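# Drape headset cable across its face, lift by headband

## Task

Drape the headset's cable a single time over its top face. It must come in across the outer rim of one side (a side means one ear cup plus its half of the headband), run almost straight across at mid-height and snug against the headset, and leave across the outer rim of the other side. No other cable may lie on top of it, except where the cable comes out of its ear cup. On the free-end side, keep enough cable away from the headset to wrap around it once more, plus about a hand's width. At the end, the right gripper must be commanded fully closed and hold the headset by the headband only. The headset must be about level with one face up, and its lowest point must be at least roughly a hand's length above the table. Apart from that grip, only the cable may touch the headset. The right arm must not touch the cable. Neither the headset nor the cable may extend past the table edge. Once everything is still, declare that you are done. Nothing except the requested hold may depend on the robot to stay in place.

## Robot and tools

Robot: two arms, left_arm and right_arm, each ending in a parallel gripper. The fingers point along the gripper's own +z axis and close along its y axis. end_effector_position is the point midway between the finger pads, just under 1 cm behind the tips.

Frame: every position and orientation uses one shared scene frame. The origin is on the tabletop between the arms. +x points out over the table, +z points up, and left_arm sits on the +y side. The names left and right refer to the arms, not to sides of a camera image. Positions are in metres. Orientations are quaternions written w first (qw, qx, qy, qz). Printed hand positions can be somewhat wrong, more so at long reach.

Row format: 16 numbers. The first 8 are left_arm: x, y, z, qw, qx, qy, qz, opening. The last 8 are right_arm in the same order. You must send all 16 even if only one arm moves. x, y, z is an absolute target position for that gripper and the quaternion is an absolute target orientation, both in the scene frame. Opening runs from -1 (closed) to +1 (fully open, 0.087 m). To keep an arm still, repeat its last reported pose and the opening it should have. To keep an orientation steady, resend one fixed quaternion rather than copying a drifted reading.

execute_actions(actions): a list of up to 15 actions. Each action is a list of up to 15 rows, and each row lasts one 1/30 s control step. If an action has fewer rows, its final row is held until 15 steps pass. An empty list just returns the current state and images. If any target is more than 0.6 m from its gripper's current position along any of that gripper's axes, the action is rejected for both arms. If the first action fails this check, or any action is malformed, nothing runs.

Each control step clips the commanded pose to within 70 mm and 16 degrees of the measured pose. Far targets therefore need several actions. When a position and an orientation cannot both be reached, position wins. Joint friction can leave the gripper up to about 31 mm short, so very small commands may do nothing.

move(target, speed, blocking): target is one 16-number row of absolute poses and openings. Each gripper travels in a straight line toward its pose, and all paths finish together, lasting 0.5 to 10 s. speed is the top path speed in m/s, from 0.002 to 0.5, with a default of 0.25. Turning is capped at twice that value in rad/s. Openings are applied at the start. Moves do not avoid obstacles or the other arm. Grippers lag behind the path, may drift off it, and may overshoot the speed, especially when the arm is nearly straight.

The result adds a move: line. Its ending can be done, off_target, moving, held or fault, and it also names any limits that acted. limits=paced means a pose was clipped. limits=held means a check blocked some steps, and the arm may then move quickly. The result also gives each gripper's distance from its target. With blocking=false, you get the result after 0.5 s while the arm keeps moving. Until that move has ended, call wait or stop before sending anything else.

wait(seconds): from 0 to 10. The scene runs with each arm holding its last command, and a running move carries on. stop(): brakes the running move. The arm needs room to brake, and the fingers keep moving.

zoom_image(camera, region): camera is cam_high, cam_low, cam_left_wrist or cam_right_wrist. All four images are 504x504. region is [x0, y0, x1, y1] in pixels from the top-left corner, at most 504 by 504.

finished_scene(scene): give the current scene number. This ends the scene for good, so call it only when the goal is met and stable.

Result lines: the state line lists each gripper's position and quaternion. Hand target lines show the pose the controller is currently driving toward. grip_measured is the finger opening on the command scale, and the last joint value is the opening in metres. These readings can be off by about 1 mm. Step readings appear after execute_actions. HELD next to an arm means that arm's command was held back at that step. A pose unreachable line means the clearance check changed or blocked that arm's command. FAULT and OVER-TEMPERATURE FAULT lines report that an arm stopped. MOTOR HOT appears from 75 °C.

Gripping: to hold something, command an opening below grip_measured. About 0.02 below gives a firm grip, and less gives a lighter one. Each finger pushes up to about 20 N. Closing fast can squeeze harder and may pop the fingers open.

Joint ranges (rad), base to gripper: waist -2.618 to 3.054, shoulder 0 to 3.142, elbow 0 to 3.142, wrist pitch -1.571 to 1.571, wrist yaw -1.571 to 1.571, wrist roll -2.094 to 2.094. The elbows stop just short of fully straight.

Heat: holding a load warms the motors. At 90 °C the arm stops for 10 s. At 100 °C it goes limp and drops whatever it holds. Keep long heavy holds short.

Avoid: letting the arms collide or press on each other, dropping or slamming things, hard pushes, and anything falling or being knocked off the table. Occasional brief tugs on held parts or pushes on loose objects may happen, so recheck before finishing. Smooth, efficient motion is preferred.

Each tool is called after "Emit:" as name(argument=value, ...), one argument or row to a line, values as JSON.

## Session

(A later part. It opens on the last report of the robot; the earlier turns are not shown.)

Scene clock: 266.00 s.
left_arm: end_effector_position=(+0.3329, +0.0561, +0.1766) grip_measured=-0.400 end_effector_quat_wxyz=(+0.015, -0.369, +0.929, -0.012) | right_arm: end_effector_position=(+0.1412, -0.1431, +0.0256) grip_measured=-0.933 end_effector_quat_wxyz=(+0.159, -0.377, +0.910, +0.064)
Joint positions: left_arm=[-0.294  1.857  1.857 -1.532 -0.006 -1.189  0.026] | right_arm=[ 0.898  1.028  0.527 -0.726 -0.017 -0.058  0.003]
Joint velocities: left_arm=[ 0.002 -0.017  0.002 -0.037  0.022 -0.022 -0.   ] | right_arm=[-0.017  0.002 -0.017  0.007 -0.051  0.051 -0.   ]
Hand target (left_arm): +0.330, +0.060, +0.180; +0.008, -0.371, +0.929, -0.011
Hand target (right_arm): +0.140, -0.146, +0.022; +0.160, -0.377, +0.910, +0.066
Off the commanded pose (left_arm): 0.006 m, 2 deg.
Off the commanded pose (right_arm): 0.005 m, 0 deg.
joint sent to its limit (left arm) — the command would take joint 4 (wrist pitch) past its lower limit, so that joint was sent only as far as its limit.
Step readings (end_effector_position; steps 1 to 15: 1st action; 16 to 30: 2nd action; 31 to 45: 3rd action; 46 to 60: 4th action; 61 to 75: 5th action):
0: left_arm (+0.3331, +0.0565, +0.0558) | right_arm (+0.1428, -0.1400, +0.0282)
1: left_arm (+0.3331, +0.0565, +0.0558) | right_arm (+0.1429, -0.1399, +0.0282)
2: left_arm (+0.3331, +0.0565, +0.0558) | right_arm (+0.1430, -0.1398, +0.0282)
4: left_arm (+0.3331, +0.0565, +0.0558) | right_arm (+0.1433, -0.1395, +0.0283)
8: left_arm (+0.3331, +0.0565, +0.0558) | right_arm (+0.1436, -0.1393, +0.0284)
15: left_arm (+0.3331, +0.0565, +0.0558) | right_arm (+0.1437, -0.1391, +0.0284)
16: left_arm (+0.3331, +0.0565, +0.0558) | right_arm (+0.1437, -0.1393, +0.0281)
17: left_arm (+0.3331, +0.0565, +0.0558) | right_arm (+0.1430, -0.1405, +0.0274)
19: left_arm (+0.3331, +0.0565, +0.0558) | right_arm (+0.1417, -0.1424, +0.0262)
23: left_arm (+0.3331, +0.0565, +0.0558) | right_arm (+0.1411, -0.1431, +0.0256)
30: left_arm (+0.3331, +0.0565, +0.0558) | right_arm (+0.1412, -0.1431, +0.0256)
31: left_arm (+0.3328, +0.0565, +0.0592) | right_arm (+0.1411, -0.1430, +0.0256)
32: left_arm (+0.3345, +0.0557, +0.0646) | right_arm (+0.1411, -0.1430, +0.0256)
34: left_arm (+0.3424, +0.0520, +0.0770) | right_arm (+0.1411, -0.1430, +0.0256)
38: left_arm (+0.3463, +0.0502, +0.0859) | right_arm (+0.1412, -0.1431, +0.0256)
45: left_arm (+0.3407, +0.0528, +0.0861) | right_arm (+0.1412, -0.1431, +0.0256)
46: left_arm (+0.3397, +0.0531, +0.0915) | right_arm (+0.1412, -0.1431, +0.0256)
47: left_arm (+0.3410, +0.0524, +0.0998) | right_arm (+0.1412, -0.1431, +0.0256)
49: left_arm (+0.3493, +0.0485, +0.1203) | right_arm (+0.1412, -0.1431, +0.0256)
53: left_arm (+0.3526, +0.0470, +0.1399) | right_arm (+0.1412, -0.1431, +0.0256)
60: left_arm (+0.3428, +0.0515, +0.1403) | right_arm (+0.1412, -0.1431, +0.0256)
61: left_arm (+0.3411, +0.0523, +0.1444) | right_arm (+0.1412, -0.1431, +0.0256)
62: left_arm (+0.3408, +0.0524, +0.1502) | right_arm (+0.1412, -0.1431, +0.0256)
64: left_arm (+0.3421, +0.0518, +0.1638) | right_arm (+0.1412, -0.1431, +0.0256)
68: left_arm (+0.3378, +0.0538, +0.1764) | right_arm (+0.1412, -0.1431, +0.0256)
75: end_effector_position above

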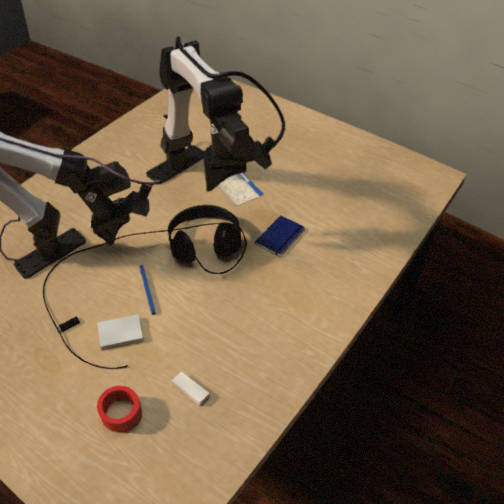

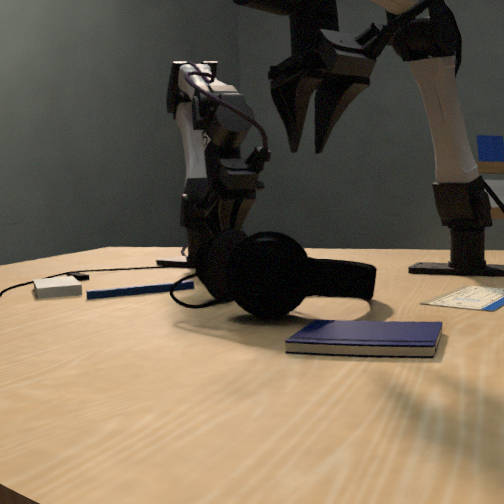

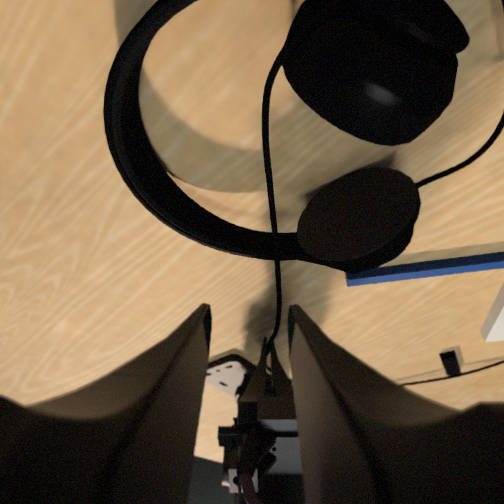

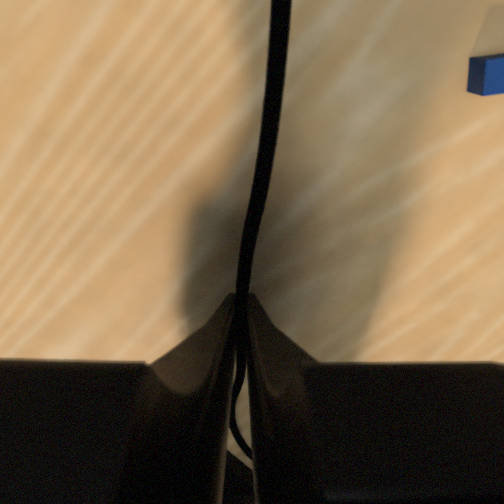

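Emit:
move(
  target=[0.22,0.36,0.16,0,-0.37,0.929,0,-0.4,0.16,-0.172,0.008,0.150,-0.492,0.853,0.087,-0.965],
  speed=0.2,
)

Emit:
execute_actions(
  actions=[
    [[0.22,0.36,0.16,0,-0.37,0.929,0,-0.4,0.16,-0.172,0.008,0.150,-0.492,0.853,0.087,-0.75]],
    [[0.22,0.36,0.16,0,-0.37,0.929,0,-0.4,0.16,-0.172,0.012,0.150,-0.492,0.853,0.087,-0.3]],
    [[0.22,0.36,0.16,0,-0.37,0.929,0,-0.4,0.155,-0.18,0.06,0.150,-0.492,0.853,0.087,-0.3]],
    [[0.22,0.36,0.16,0,-0.37,0.929,0,-0.4,0.155,-0.17,0.12,0.150,-0.492,0.853,0.087,0.0]],
  ],
)

Emit:
zoom_image(
  camera="cam_high",
  region=[10, 160, 290, 400],
)

Scene clock: 269.10 s.
left_arm: end_effector_position=(+0.2140, +0.3603, +0.1637) grip_measured=-0.400 end_effector_quat_wxyz=(+0.003, -0.371, +0.929, +0.003) | right_arm: end_effector_position=(+0.1616, -0.1680, +0.0162) grip_measured=-0.933 end_effector_quat_wxyz=(+0.159, -0.492, +0.852, +0.088)
Joint positions: left_arm=[ 0.811  1.506  1.411 -1.469 -0.004 -0.089  0.026] | right_arm=[ 0.646  1.058  0.503 -0.702 -0.19  -0.544  0.003]
Joint velocities: left_arm=[-0.002 -0.007 -0.002 -0.037 -0.022  0.022 -0.002] | right_arm=[ 0.002 -0.012 -0.017  0.081 -0.066 -0.051 -0.   ]
Hand target (left_arm): +0.218, +0.365, +0.161; +0.006, -0.370, +0.929, +0.000
Hand target (right_arm): +0.159, -0.171, +0.009; +0.151, -0.491, +0.853, +0.090
Off the commanded pose (left_arm): 0.007 m, 0 deg.
Off the commanded pose (right_arm): 0.009 m, 1 deg.
move: done

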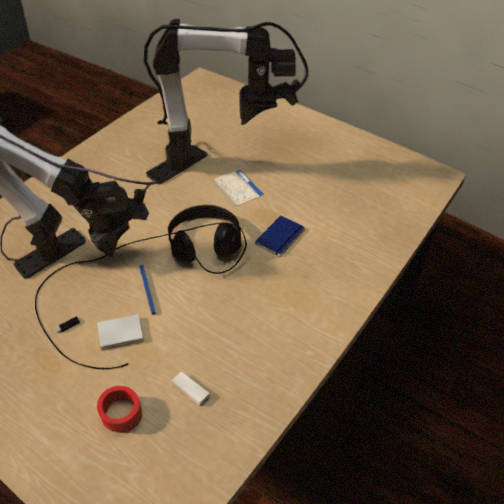

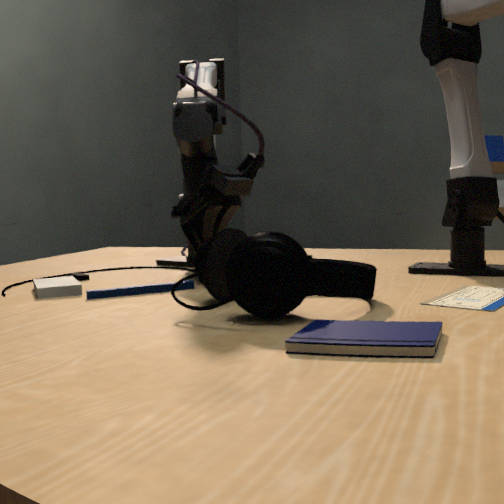

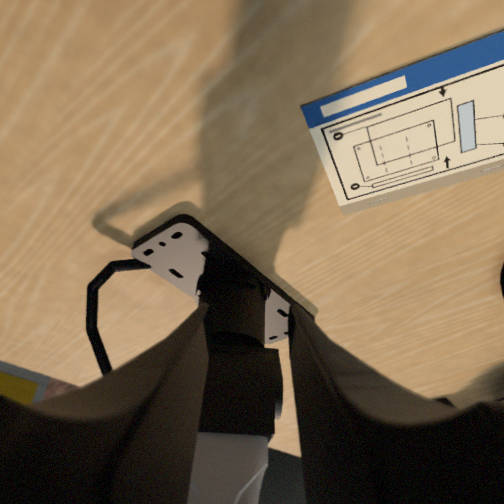

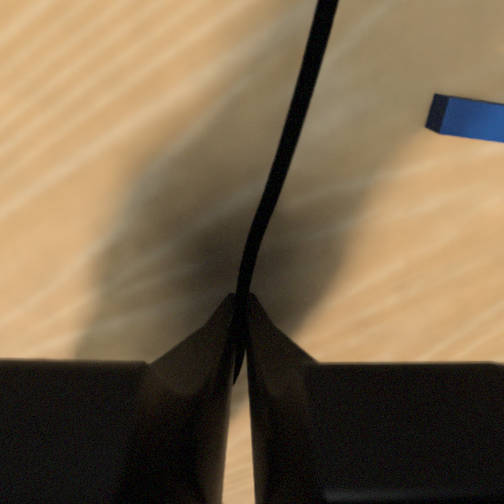

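Scene clock: 271.10 s.
left_arm: end_effector_position=(+0.2141, +0.3602, +0.1637) grip_measured=-0.400 end_effector_quat_wxyz=(+0.003, -0.373, +0.928, +0.003) | right_arm: end_effector_position=(+0.1608, -0.1689, +0.1165) grip_measured=+0.000 end_effector_quat_wxyz=(+0.159, -0.492, +0.851, +0.088)
Joint positions: left_arm=[ 0.811  1.506  1.411 -1.469 -0.004 -0.093  0.026] | right_arm=[ 0.644  1.005  0.881 -1.133 -0.19  -0.548  0.044]
Joint velocities: left_arm=[-0.017  0.007 -0.002  0.007 -0.022 -0.037  0.   ] | right_arm=[-0.002 -0.007  0.007 -0.139 -0.007 -0.037 -0.   ]
Hand target (left_arm): +0.220, +0.360, +0.160; -0.000, -0.370, +0.929, -0.000
Hand target (right_arm): +0.157, -0.169, +0.120; +0.150, -0.492, +0.853, +0.086
Off the commanded pose (left_arm): 0.007 m, 1 deg.
Off the commanded pose (right_arm): 0.007 m, 1 deg.
Step readings (end_effector_position; steps 1 to 15: 1st action; 16 to 30: 2nd action; 31 to 45: 3rd action; 46 to 60: 4th action):
0: left_arm (+0.2140, +0.3603, +0.1637) | right_arm (+0.1616, -0.1680, +0.0162)
1: left_arm (+0.2140, +0.3603, +0.1637) | right_arm (+0.1616, -0.1680, +0.0161)
2: left_arm (+0.2141, +0.3603, +0.1637) | right_arm (+0.1616, -0.1681, +0.0160)
4: left_arm (+0.2141, +0.3603, +0.1637) | right_arm (+0.1616, -0.1683, +0.0157)
8: left_arm (+0.2141, +0.3603, +0.1637) | right_arm (+0.1615, -0.1684, +0.0156)
15: left_arm (+0.2141, +0.3602, +0.1637) | right_arm (+0.1616, -0.1684, +0.0156)
16: left_arm (+0.2141, +0.3602, +0.1637) | right_arm (+0.1616, -0.1684, +0.0156)
17: left_arm (+0.2141, +0.3602, +0.1637) | right_arm (+0.1616, -0.1684, +0.0156)
19: left_arm (+0.2141, +0.3602, +0.1637) | right_arm (+0.1616, -0.1685, +0.0156)
23: left_arm (+0.2141, +0.3602, +0.1637) | right_arm (+0.1616, -0.1685, +0.0156)
30: left_arm (+0.2141, +0.3602, +0.1637) | right_arm (+0.1616, -0.1685, +0.0156)
31: left_arm (+0.2141, +0.3602, +0.1637) | right_arm (+0.1598, -0.1701, +0.0188)
32: left_arm (+0.2141, +0.3602, +0.1637) | right_arm (+0.1590, -0.1720, +0.0251)
34: left_arm (+0.2141, +0.3602, +0.1637) | right_arm (+0.1643, -0.1717, +0.0404)
38: left_arm (+0.2141, +0.3602, +0.1637) | right_arm (+0.1665, -0.1724, +0.0543)
45: left_arm (+0.2141, +0.3602, +0.1637) | right_arm (+0.1555, -0.1782, +0.0523)
46: left_arm (+0.2141, +0.3602, +0.1637) | right_arm (+0.1531, -0.1790, +0.0582)
47: left_arm (+0.2141, +0.3602, +0.1637) | right_arm (+0.1539, -0.1769, +0.0699)
49: left_arm (+0.2141, +0.3602, +0.1637) | right_arm (+0.1670, -0.1678, +0.0976)
53: left_arm (+0.2141, +0.3602, +0.1637) | right_arm (+0.1739, -0.1627, +0.1194)
60: end_effector_position above

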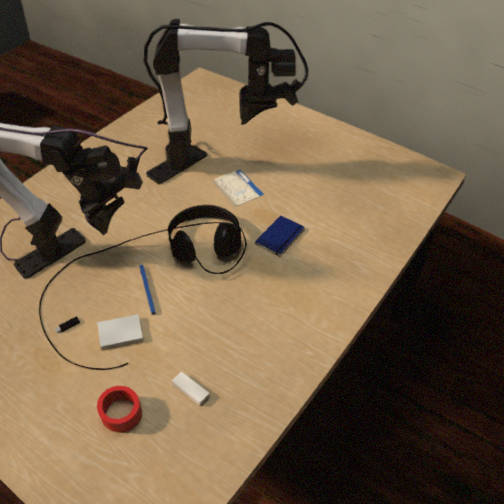

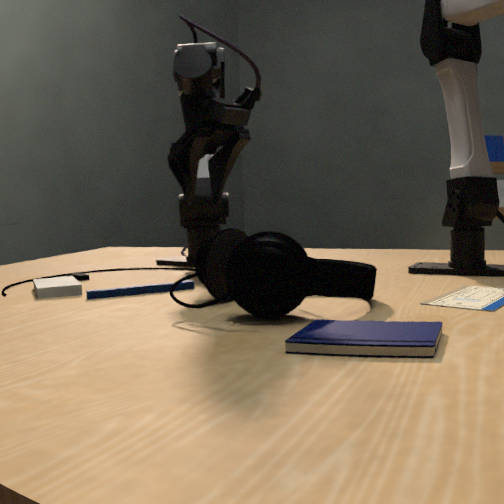

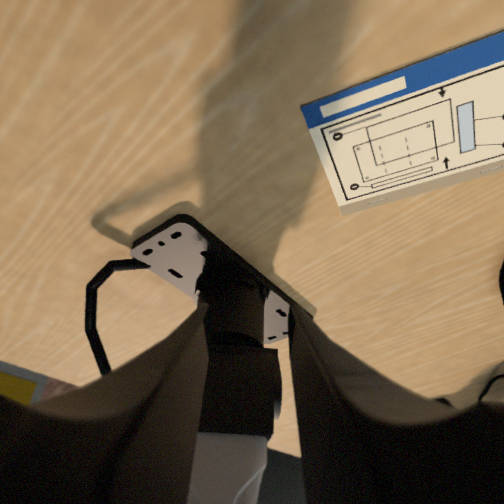

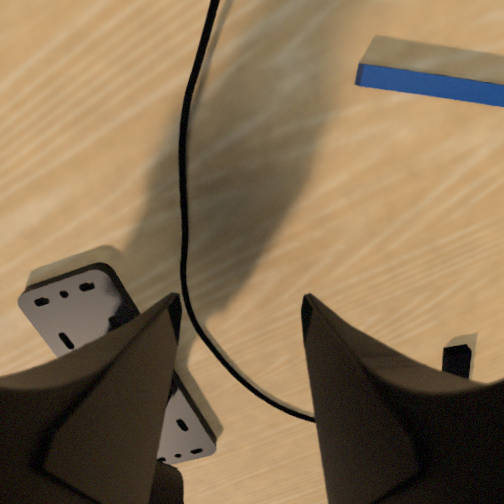

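Region (10, 160, 290, 400) of cam_high's 504x504 image, scaled by 1.800, with more detail than that image has; it fills the top 432 rows of this view, and the rest is white.

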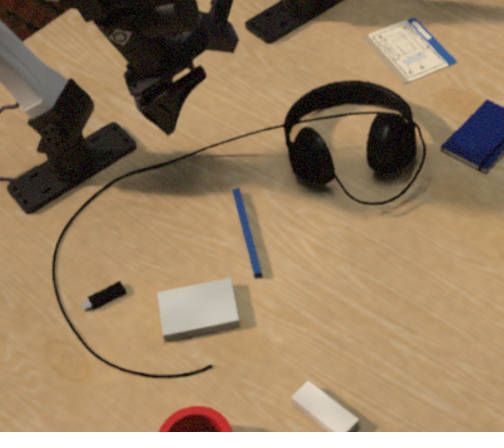

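Emit:
move(
  target=[0.22,0.36,0.16,0,-0.37,0.929,0,-0.4,0.215,0.062,0.115,0.2416,-0.346,0.902,0.093,0.0],
  speed=0.25,
)

Scene clock: 273.03 s.
left_arm: end_effector_position=(+0.2141, +0.3602, +0.1637) grip_measured=-0.400 end_effector_quat_wxyz=(+0.003, -0.373, +0.928, +0.003) | right_arm: end_effector_position=(+0.2115, +0.0476, +0.1039) grip_measured=+0.000 end_effector_quat_wxyz=(+0.225, -0.354, +0.905, +0.076)
Joint positions: left_arm=[ 0.811  1.506  1.411 -1.469 -0.004 -0.093  0.026] | right_arm=[ 1.212  1.648  1.283 -0.75   0.155  0.257  0.044]
Joint velocities: left_arm=[-0.002  0.007  0.002 -0.007  0.007 -0.081 -0.   ] | right_arm=[-0.017 -0.007  0.002 -0.037 -0.007 -0.037  0.001]
Hand target (left_arm): +0.220, +0.360, +0.160; -0.000, -0.370, +0.929, -0.000
Hand target (right_arm): +0.215, +0.059, +0.112; +0.242, -0.349, +0.902, +0.086
Off the commanded pose (left_arm): 0.007 m, 1 deg.
Off the commanded pose (right_arm): 0.019 m, 3 deg.
move: off_target (right_arm)

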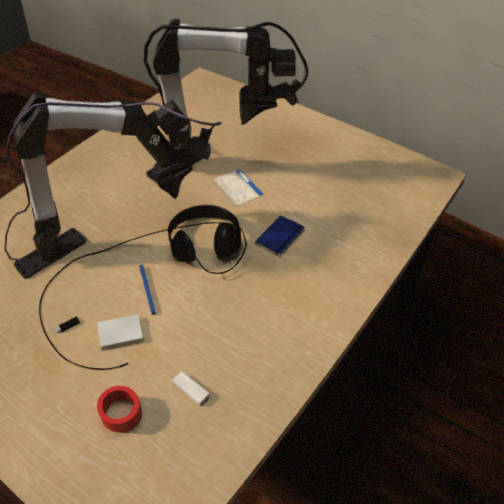

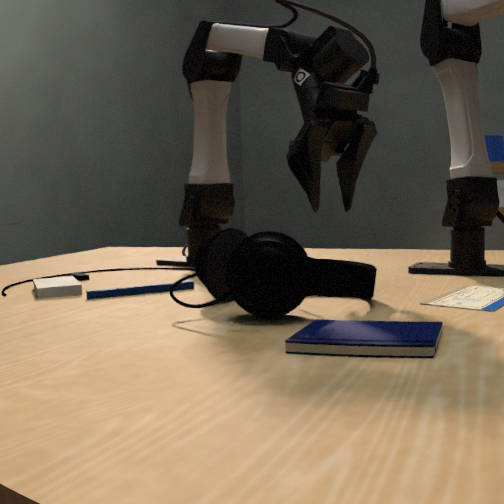

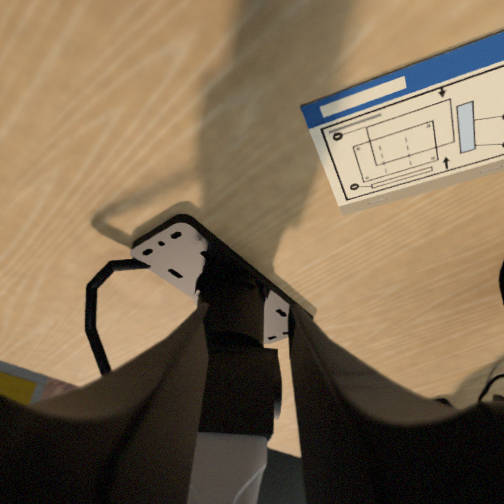

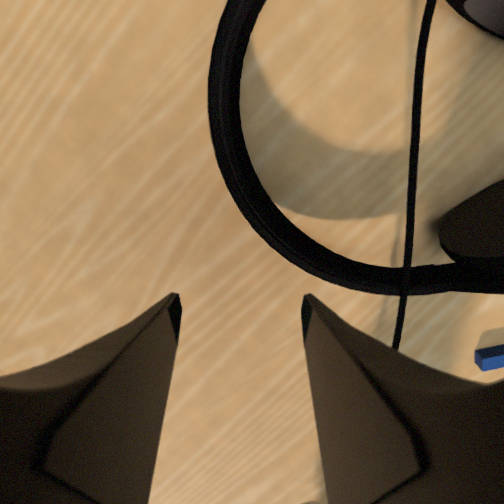

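Emit:
move(
  target=[0.22,0.36,0.16,0,-0.37,0.929,0,-0.4,0.243,0.095,0.072,0.2416,-0.346,0.902,0.093,0.0],
  speed=0.12,
)

Scene clock: 275.03 s.
left_arm: end_effector_position=(+0.2141, +0.3602, +0.1637) grip_measured=-0.400 end_effector_quat_wxyz=(+0.003, -0.373, +0.928, +0.003) | right_arm: end_effector_position=(+0.2327, +0.0838, +0.0634) grip_measured=+0.000 end_effector_quat_wxyz=(+0.227, -0.352, +0.905, +0.078)
Joint positions: left_arm=[ 0.811  1.506  1.411 -1.469 -0.004 -0.093  0.026] | right_arm=[ 1.212  1.829  1.331 -0.612  0.154  0.259  0.044]
Joint velocities: left_arm=[ 0.002 -0.007  0.002 -0.022  0.081  0.037  0.   ] | right_arm=[ 0.007 -0.002  0.002  0.007 -0.007 -0.022  0.001]
Hand target (left_arm): +0.220, +0.360, +0.160; -0.000, -0.370, +0.929, -0.000
Hand target (right_arm): +0.243, +0.094, +0.072; +0.242, -0.346, +0.902, +0.093
Off the commanded pose (left_arm): 0.007 m, 1 deg.
Off the commanded pose (right_arm): 0.017 m, 3 deg.
move: off_target (right_arm)

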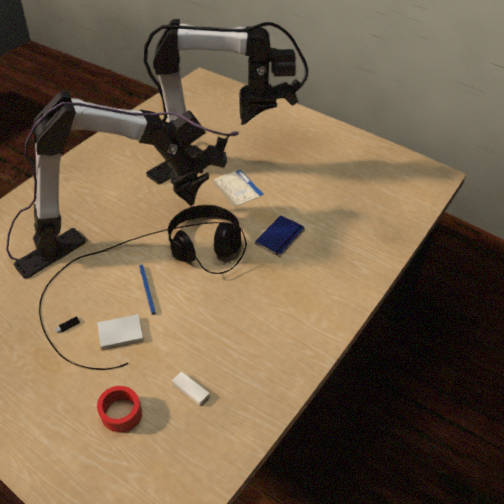

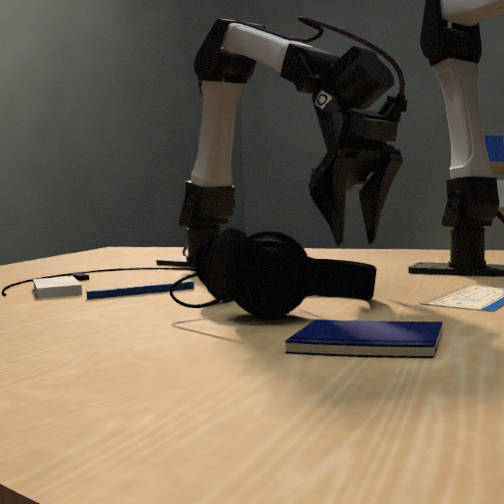

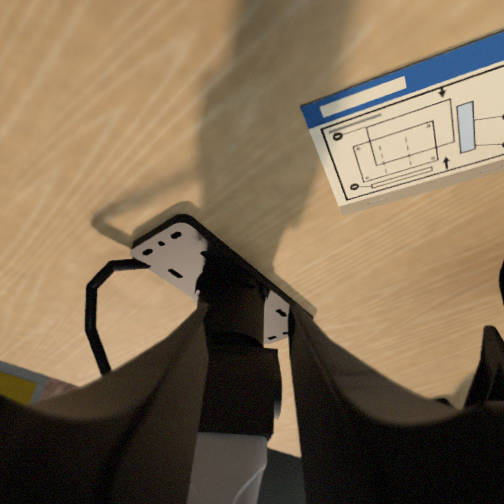

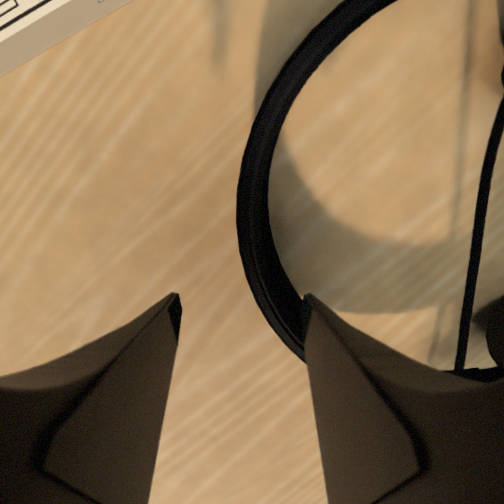

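Emit:
execute_actions(
  actions=[
    [[0.22,0.36,0.16,0,-0.37,0.929,0,-0.4,0.256,0.098,0.07,0.2416,-0.346,0.902,0.093,0.4]],
    [[0.22,0.36,0.16,0,-0.37,0.929,0,-0.4,0.262,0.103,0.045,0.2416,-0.346,0.902,0.093,0.4]],
    [[0.22,0.36,0.16,0,-0.37,0.929,0,-0.4,0.266,0.107,0.025,0.2416,-0.346,0.902,0.093,0.4]],
    [[0.22,0.36,0.16,0,-0.37,0.929,0,-0.4,0.268,0.109,0.012,0.2416,-0.346,0.902,0.093,0.4]],
  ],
)

Scene clock: 278.00 s.
left_arm: end_effector_position=(+0.2141, +0.3602, +0.1637) grip_measured=-0.400 end_effector_quat_wxyz=(+0.003, -0.373, +0.928, +0.003) | right_arm: end_effector_position=(+0.2647, +0.1119, +0.0176) grip_measured=+0.400 end_effector_quat_wxyz=(+0.242, -0.345, +0.902, +0.092)
Joint positions: left_arm=[ 0.811  1.506  1.411 -1.469 -0.004 -0.093  0.026] | right_arm=[ 1.177  1.998  1.357 -0.422  0.137  0.237  0.061]
Joint velocities: left_arm=[ 0.007 -0.002  0.012 -0.066 -0.066 -0.037 -0.   ] | right_arm=[ 0.007  0.002  0.007  0.007 -0.11  -0.007 -0.001]
Hand target (left_arm): +0.220, +0.360, +0.160; -0.000, -0.370, +0.929, -0.000
Hand target (right_arm): +0.268, +0.109, +0.012; +0.241, -0.346, +0.902, +0.093
Off the commanded pose (left_arm): 0.007 m, 1 deg.
Off the commanded pose (right_arm): 0.007 m, 0 deg.
Step readings (end_effector_position; steps 1 to 15: 1st action; 16 to 30: 2nd action; 31 to 45: 3rd action; 46 to 60: 4th action):
0: left_arm (+0.2141, +0.3602, +0.1637) | right_arm (+0.2328, +0.0840, +0.0635)
1: left_arm (+0.2141, +0.3602, +0.1637) | right_arm (+0.2341, +0.0847, +0.0637)
2: left_arm (+0.2141, +0.3602, +0.1637) | right_arm (+0.2371, +0.0869, +0.0640)
4: left_arm (+0.2141, +0.3602, +0.1637) | right_arm (+0.2440, +0.0893, +0.0639)
8: left_arm (+0.2141, +0.3602, +0.1637) | right_arm (+0.2480, +0.0887, +0.0622)
15: left_arm (+0.2141, +0.3602, +0.1637) | right_arm (+0.2476, +0.0889, +0.0620)
16: left_arm (+0.2141, +0.3602, +0.1637) | right_arm (+0.2485, +0.0903, +0.0608)
17: left_arm (+0.2141, +0.3602, +0.1637) | right_arm (+0.2505, +0.0934, +0.0589)
19: left_arm (+0.2141, +0.3602, +0.1637) | right_arm (+0.2525, +0.0969, +0.0518)
23: left_arm (+0.2141, +0.3602, +0.1637) | right_arm (+0.2533, +0.0985, +0.0428)
30: left_arm (+0.2141, +0.3602, +0.1637) | right_arm (+0.2549, +0.1011, +0.0437)
31: left_arm (+0.2141, +0.3602, +0.1637) | right_arm (+0.2557, +0.1023, +0.0428)
32: left_arm (+0.2141, +0.3602, +0.1637) | right_arm (+0.2574, +0.1050, +0.0415)
34: left_arm (+0.2141, +0.3602, +0.1637) | right_arm (+0.2590, +0.1078, +0.0365)
38: left_arm (+0.2141, +0.3602, +0.1637) | right_arm (+0.2599, +0.1094, +0.0302)
45: left_arm (+0.2141, +0.3602, +0.1637) | right_arm (+0.2612, +0.1116, +0.0310)
46: left_arm (+0.2141, +0.3602, +0.1637) | right_arm (+0.2617, +0.1123, +0.0302)
47: left_arm (+0.2141, +0.3602, +0.1637) | right_arm (+0.2627, +0.1131, +0.0289)
49: left_arm (+0.2141, +0.3602, +0.1637) | right_arm (+0.2638, +0.1126, +0.0243)
53: left_arm (+0.2141, +0.3602, +0.1637) | right_arm (+0.2639, +0.1105, +0.0174)
60: end_effector_position above

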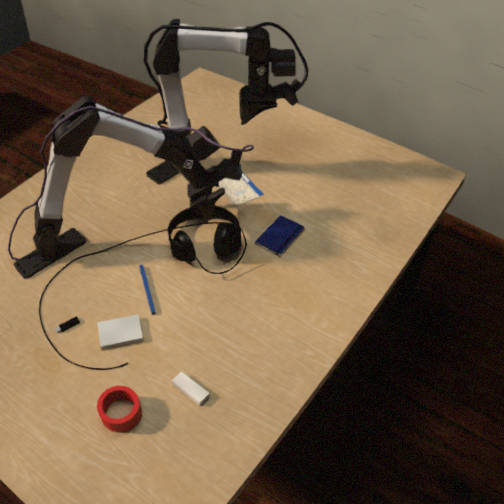

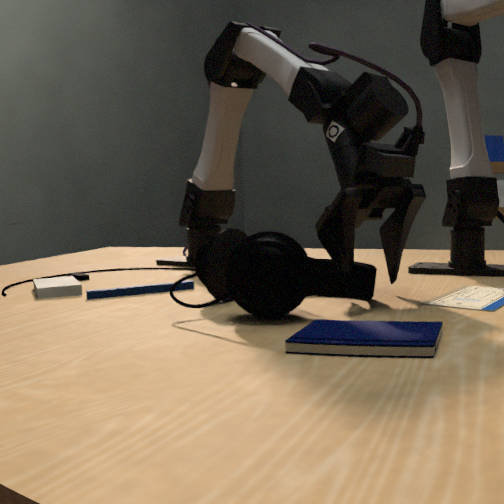

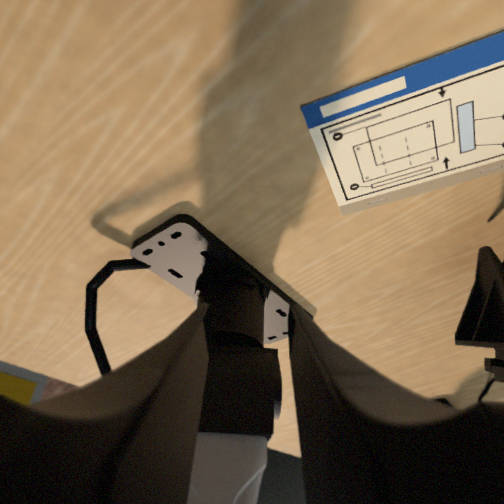

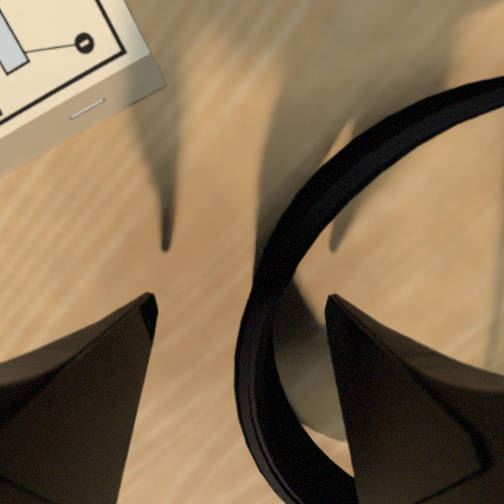

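Emit:
execute_actions(
  actions=[
    [[0.22,0.36,0.16,0,-0.37,0.929,0,-0.4,0.271,0.105,0.005,0.2416,-0.346,0.902,0.093,0.0]],
    [[0.22,0.36,0.16,0,-0.37,0.929,0,-0.4,0.271,0.105,0.005,0.2416,-0.346,0.902,0.093,-0.1],[0.22,0.36,0.16,0,-0.37,0.929,0,-0.4,0.271,0.105,0.005,0.2416,-0.346,0.902,0.093,-0.15],[0.22,0.36,0.16,0,-0.37,0.929,0,-0.4,0.271,0.105,0.005,0.2416,-0.346,0.902,0.093,-0.2],[0.22,0.36,0.16,0,-0.37,0.929,0,-0.4,0.271,0.105,0.005,0.2416,-0.346,0.902,0.093,-0.25],[0.22,0.36,0.16,0,-0.37,0.929,0,-0.4,0.271,0.105,0.005,0.2416,-0.346,0.902,0.093,-0.3],[0.22,0.36,0.16,0,-0.37,0.929,0,-0.4,0.271,0.105,0.005,0.2416,-0.346,0.902,0.093,-0.35],[0.22,0.36,0.16,0,-0.37,0.929,0,-0.4,0.271,0.105,0.005,0.2416,-0.346,0.902,0.093,-0.4],[0.22,0.36,0.16,0,-0.37,0.929,0,-0.4,0.271,0.105,0.005,0.2416,-0.346,0.902,0.093,-0.45],[0.22,0.36,0.16,0,-0.37,0.929,0,-0.4,0.271,0.105,0.005,0.2416,-0.346,0.902,0.093,-0.5],[0.22,0.36,0.16,0,-0.37,0.929,0,-0.4,0.271,0.105,0.005,0.2416,-0.346,0.902,0.093,-0.54],[0.22,0.36,0.16,0,-0.37,0.929,0,-0.4,0.271,0.105,0.005,0.2416,-0.346,0.902,0.093,-0.58],[0.22,0.36,0.16,0,-0.37,0.929,0,-0.4,0.271,0.105,0.005,0.2416,-0.346,0.902,0.093,-0.62]],
    [[0.22,0.36,0.16,0,-0.37,0.929,0,-0.4,0.271,0.105,0.005,0.2416,-0.346,0.902,0.093,-0.65],[0.22,0.36,0.16,0,-0.37,0.929,0,-0.4,0.271,0.105,0.005,0.2416,-0.346,0.902,0.093,-0.67],[0.22,0.36,0.16,0,-0.37,0.929,0,-0.4,0.271,0.105,0.005,0.2416,-0.346,0.902,0.093,-0.69],[0.22,0.36,0.16,0,-0.37,0.929,0,-0.4,0.271,0.105,0.005,0.2416,-0.346,0.902,0.093,-0.71],[0.22,0.36,0.16,0,-0.37,0.929,0,-0.4,0.271,0.105,0.005,0.2416,-0.346,0.902,0.093,-0.73],[0.22,0.36,0.16,0,-0.37,0.929,0,-0.4,0.271,0.105,0.005,0.2416,-0.346,0.902,0.093,-0.75],[0.22,0.36,0.16,0,-0.37,0.929,0,-0.4,0.271,0.105,0.005,0.2416,-0.346,0.902,0.093,-0.77],[0.22,0.36,0.16,0,-0.37,0.929,0,-0.4,0.271,0.105,0.005,0.2416,-0.346,0.902,0.093,-0.79],[0.22,0.36,0.16,0,-0.37,0.929,0,-0.4,0.271,0.105,0.005,0.2416,-0.346,0.902,0.093,-0.81],[0.22,0.36,0.16,0,-0.37,0.929,0,-0.4,0.271,0.105,0.005,0.2416,-0.346,0.902,0.093,-0.83]],
    [[0.22,0.36,0.16,0,-0.37,0.929,0,-0.4,0.271,0.105,0.005,0.2416,-0.346,0.902,0.093,-0.86],[0.22,0.36,0.16,0,-0.37,0.929,0,-0.4,0.271,0.105,0.005,0.2416,-0.346,0.902,0.093,-0.89],[0.22,0.36,0.16,0,-0.37,0.929,0,-0.4,0.271,0.105,0.005,0.2416,-0.346,0.902,0.093,-0.92],[0.22,0.36,0.16,0,-0.37,0.929,0,-0.4,0.271,0.105,0.005,0.2416,-0.346,0.902,0.093,-0.95],[0.22,0.36,0.16,0,-0.37,0.929,0,-0.4,0.271,0.105,0.005,0.2416,-0.346,0.902,0.093,-0.98],[0.22,0.36,0.16,0,-0.37,0.929,0,-0.4,0.271,0.105,0.005,0.2416,-0.346,0.902,0.093,-1]],
  ],
)

Scene clock: 282.13 s.
left_arm: end_effector_position=(+0.2141, +0.3602, +0.1637) grip_measured=-0.400 end_effector_quat_wxyz=(+0.003, -0.373, +0.928, +0.003) | right_arm: end_effector_position=(+0.2716, +0.1081, +0.0140) grip_measured=-0.730 end_effector_quat_wxyz=(+0.250, -0.346, +0.900, +0.089)
Joint positions: left_arm=[ 0.811  1.506  1.411 -1.469 -0.004 -0.093  0.026] | right_arm=[ 1.164  1.998  1.336 -0.388  0.143  0.219  0.012]
Joint velocities: left_arm=[ 0.002  0.007 -0.002 -0.095  0.037 -0.066 -0.001] | right_arm=[ 0.007  0.002 -0.012  0.007 -0.007 -0.037 -0.001]
Hand target (left_arm): +0.220, +0.360, +0.160; -0.000, -0.370, +0.929, -0.000
Hand target (right_arm): +0.271, +0.105, +0.005; +0.241, -0.346, +0.902, +0.093
Off the commanded pose (left_arm): 0.007 m, 1 deg.
Off the commanded pose (right_arm): 0.010 m, 1 deg.
Step readings (end_effector_position; steps 1 to 15: 1st action; 16 to 30: 2nd action; 31 to 45: 3rd action; 46 to 60: 4th action):
0: left_arm (+0.2141, +0.3602, +0.1637) | right_arm (+0.2650, +0.1124, +0.0178)
1: left_arm (+0.2141, +0.3602, +0.1637) | right_arm (+0.2654, +0.1123, +0.0172)
2: left_arm (+0.2141, +0.3602, +0.1637) | right_arm (+0.2659, +0.1121, +0.0164)
4: left_arm (+0.2141, +0.3602, +0.1637) | right_arm (+0.2668, +0.1094, +0.0141)
8: left_arm (+0.2141, +0.3602, +0.1637) | right_arm (+0.2684, +0.1075, +0.0129)
15: left_arm (+0.2141, +0.3602, +0.1637) | right_arm (+0.2691, +0.1088, +0.0135)
16: left_arm (+0.2141, +0.3602, +0.1637) | right_arm (+0.2691, +0.1088, +0.0135)
17: left_arm (+0.2141, +0.3602, +0.1637) | right_arm (+0.2692, +0.1089, +0.0135)
19: left_arm (+0.2141, +0.3602, +0.1637) | right_arm (+0.2692, +0.1089, +0.0136)
23: left_arm (+0.2141, +0.3602, +0.1637) | right_arm (+0.2692, +0.1089, +0.0136)
30: left_arm (+0.2141, +0.3602, +0.1637) | right_arm (+0.2693, +0.1090, +0.0136)
31: left_arm (+0.2141, +0.3602, +0.1637) | right_arm (+0.2693, +0.1090, +0.0136)
32: left_arm (+0.2141, +0.3602, +0.1637) | right_arm (+0.2693, +0.1090, +0.0136)
34: left_arm (+0.2141, +0.3602, +0.1637) | right_arm (+0.2694, +0.1089, +0.0136)
38: left_arm (+0.2141, +0.3602, +0.1637) | right_arm (+0.2715, +0.1082, +0.0140)
45: left_arm (+0.2141, +0.3602, +0.1637) | right_arm (+0.2716, +0.1081, +0.0140)
46: left_arm (+0.2141, +0.3602, +0.1637) | right_arm (+0.2716, +0.1081, +0.0140)
47: left_arm (+0.2141, +0.3602, +0.1637) | right_arm (+0.2716, +0.1081, +0.0140)
49: left_arm (+0.2141, +0.3602, +0.1637) | right_arm (+0.2716, +0.1081, +0.0140)
53: left_arm (+0.2141, +0.3602, +0.1637) | right_arm (+0.2716, +0.1081, +0.0140)
60: end_effector_position above

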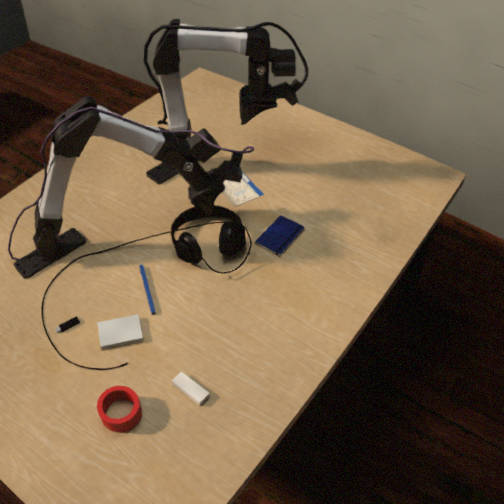

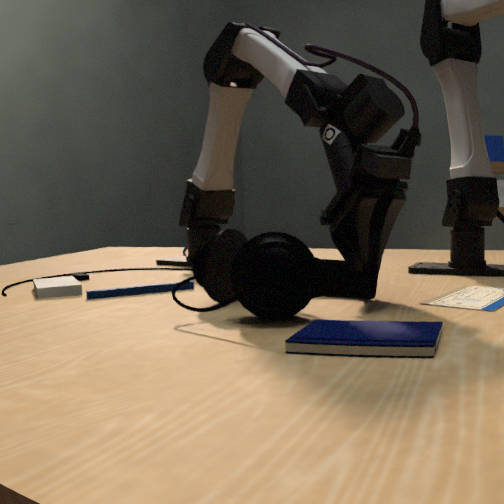

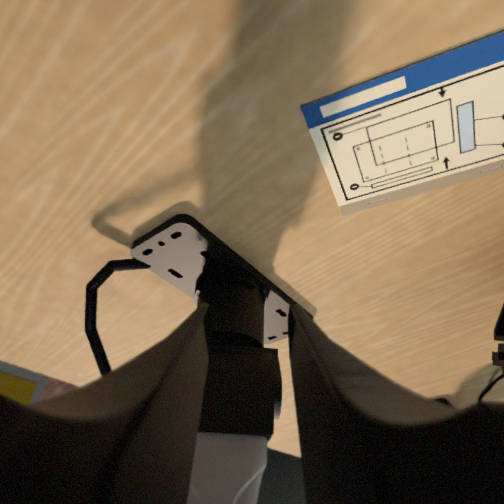

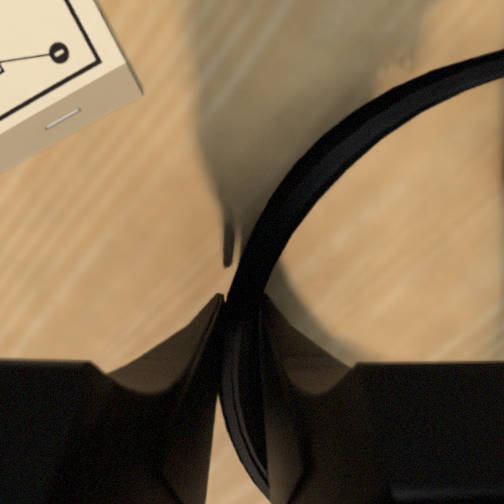

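Emit:
move(
  target=[0.22,0.36,0.16,0,-0.37,0.929,0,-0.4,0.271,0.105,0.12,0.250,-0.346,0.900,0.089,-1],
  speed=0.05,
)

Scene clock: 285.13 s.
left_arm: end_effector_position=(+0.2141, +0.3602, +0.1637) grip_measured=-0.400 end_effector_quat_wxyz=(+0.003, -0.373, +0.928, +0.003) | right_arm: end_effector_position=(+0.2621, +0.1016, +0.0938) grip_measured=-0.785 end_effector_quat_wxyz=(+0.217, -0.352, +0.907, +0.080)
Joint positions: left_arm=[ 0.811  1.506  1.411 -1.469 -0.004 -0.093  0.026] | right_arm=[ 1.164  1.934  1.596 -0.78   0.119  0.222  0.009]
Joint velocities: left_arm=[ 0.002 -0.007  0.007 -0.022  0.11   0.007 -0.   ] | right_arm=[ 0.002  0.002 -0.027  0.051 -0.037 -0.007 -0.001]
Hand target (left_arm): +0.220, +0.360, +0.160; -0.000, -0.370, +0.929, -0.000
Hand target (right_arm): +0.272, +0.106, +0.120; +0.250, -0.346, +0.900, +0.089
Off the commanded pose (left_arm): 0.007 m, 1 deg.
Off the commanded pose (right_arm): 0.028 m, 4 deg.
move: off_target (right_arm)

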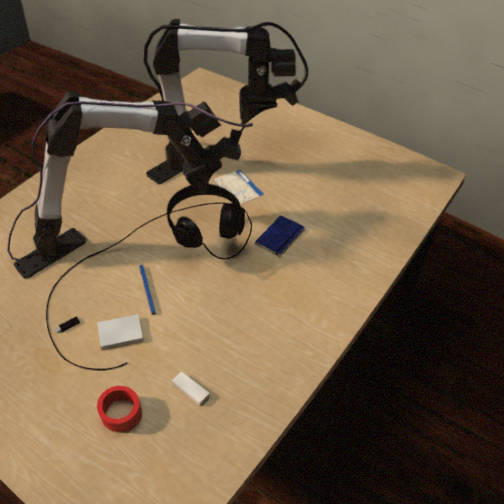

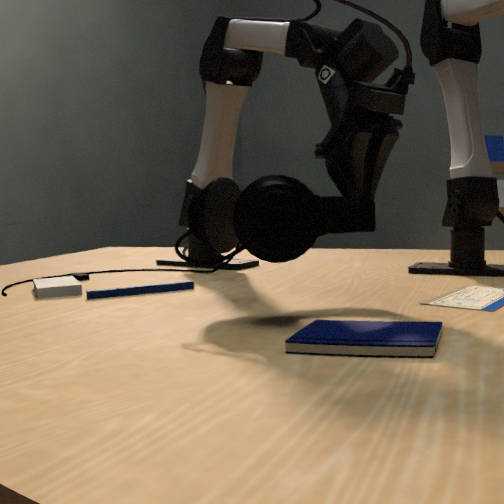

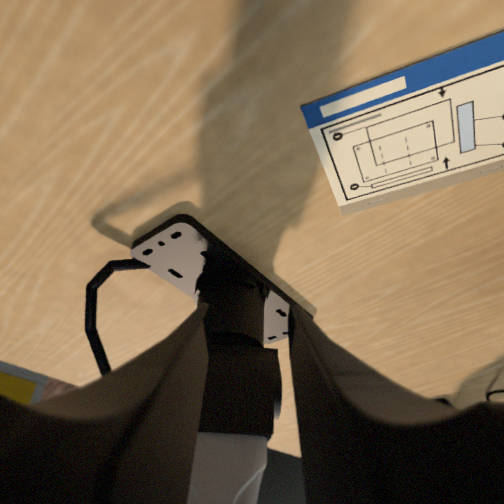

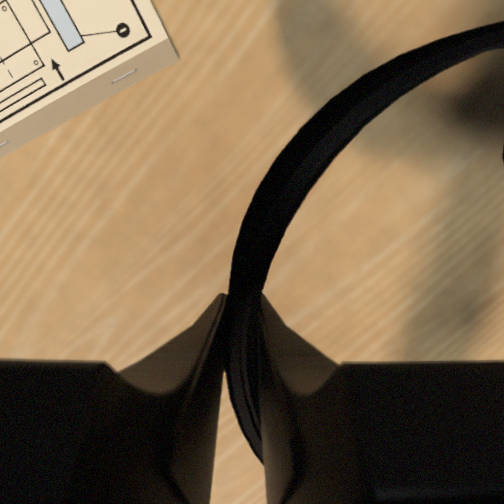

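Emit:
zoom_image(
  camera="cam_high",
  region=[130, 150, 290, 280],
)

Region (130, 150, 290, 280) of cam_high's 504x504 image, scaled by 3.150, with more detail than that image has; it fills the top 410 rows of this view, and the rest is white.

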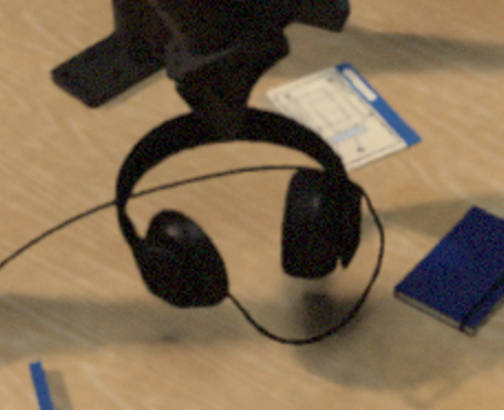

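Emit:
move(
  target=[0.22,0.36,0.16,0,-0.37,0.929,0,-0.4,0.265,0.095,0.29,0.2568,-0.2662,0.9268,0.0669,-1],
  speed=0.055,
)

Emit:
zoom_image(
  camera="cam_high",
  region=[100, 60, 300, 240],
)

Scene clock: 290.23 s.
left_arm: end_effector_position=(+0.2141, +0.3602, +0.1637) grip_measured=-0.400 end_effector_quat_wxyz=(+0.003, -0.373, +0.928, +0.003) | right_arm: end_effector_position=(+0.2673, +0.1021, +0.2703) grip_measured=-0.785 end_effector_quat_wxyz=(+0.257, -0.267, +0.924, +0.090)
Joint positions: left_arm=[ 0.811  1.506  1.411 -1.469 -0.004 -0.093  0.026] | right_arm=[ 1.17   2.158  2.671 -1.564  0.195  0.382  0.009]
Joint velocities: left_arm=[-0.002  0.007 -0.012 -0.051  0.081 -0.037  0.001] | right_arm=[-0.007  0.022 -0.002  0.022  0.037  0.037 -0.001]
Hand target (left_arm): +0.220, +0.360, +0.160; -0.000, -0.370, +0.929, -0.000
Hand target (right_arm): +0.267, +0.099, +0.290; +0.288, -0.265, +0.915, +0.093
Off the commanded pose (left_arm): 0.007 m, 1 deg.
Off the commanded pose (right_arm): 0.021 m, 3 deg.
joint sent to its limit (right arm) — the command would take joint 4 (wrist pitch) past its lower limit, so that joint was sent only as far as its limit.
move: off_target (right_arm)

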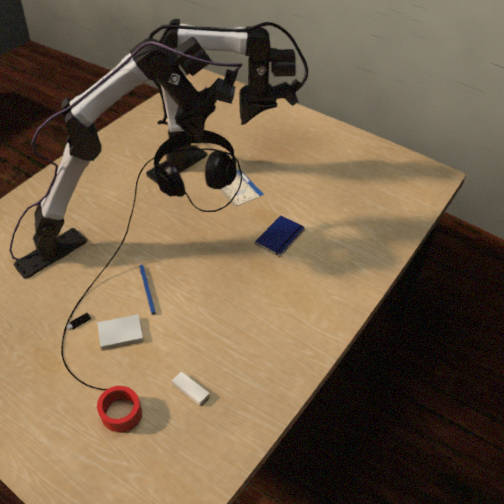

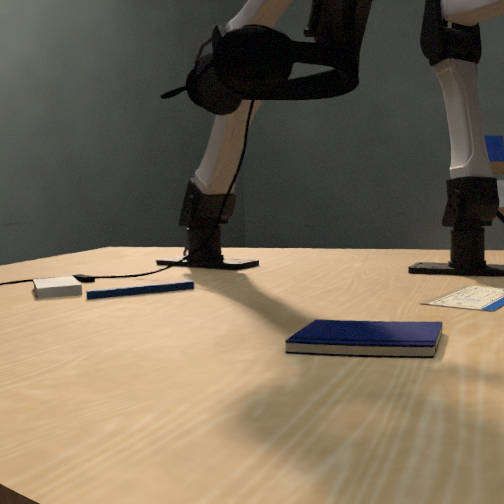

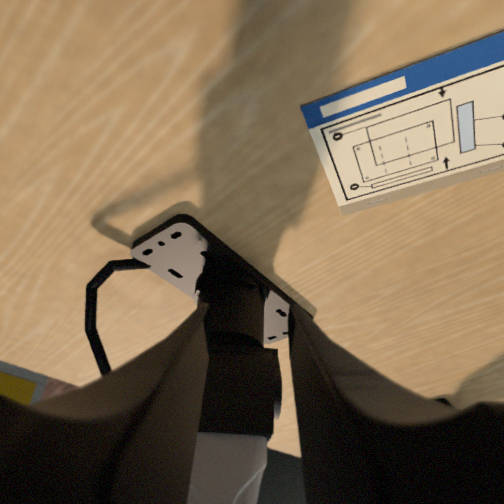

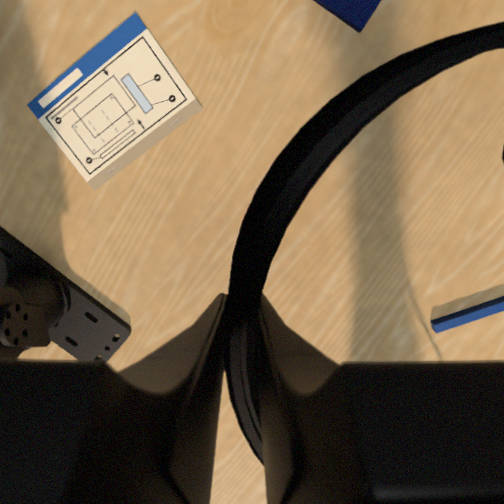

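Region (100, 60, 300, 240) of cam_high's 504x504 image, scaled by 2.520, with more detail than that image has; it fills the top 454 rows of this view, and the rest is white.

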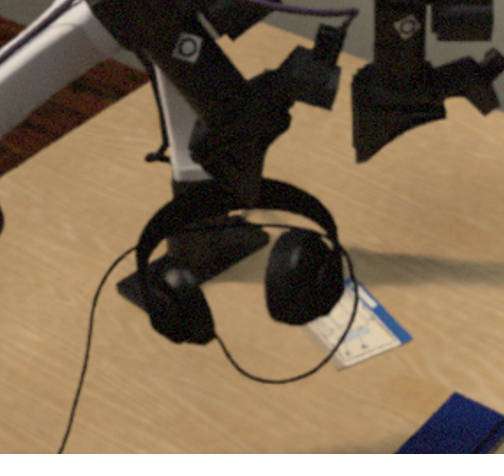

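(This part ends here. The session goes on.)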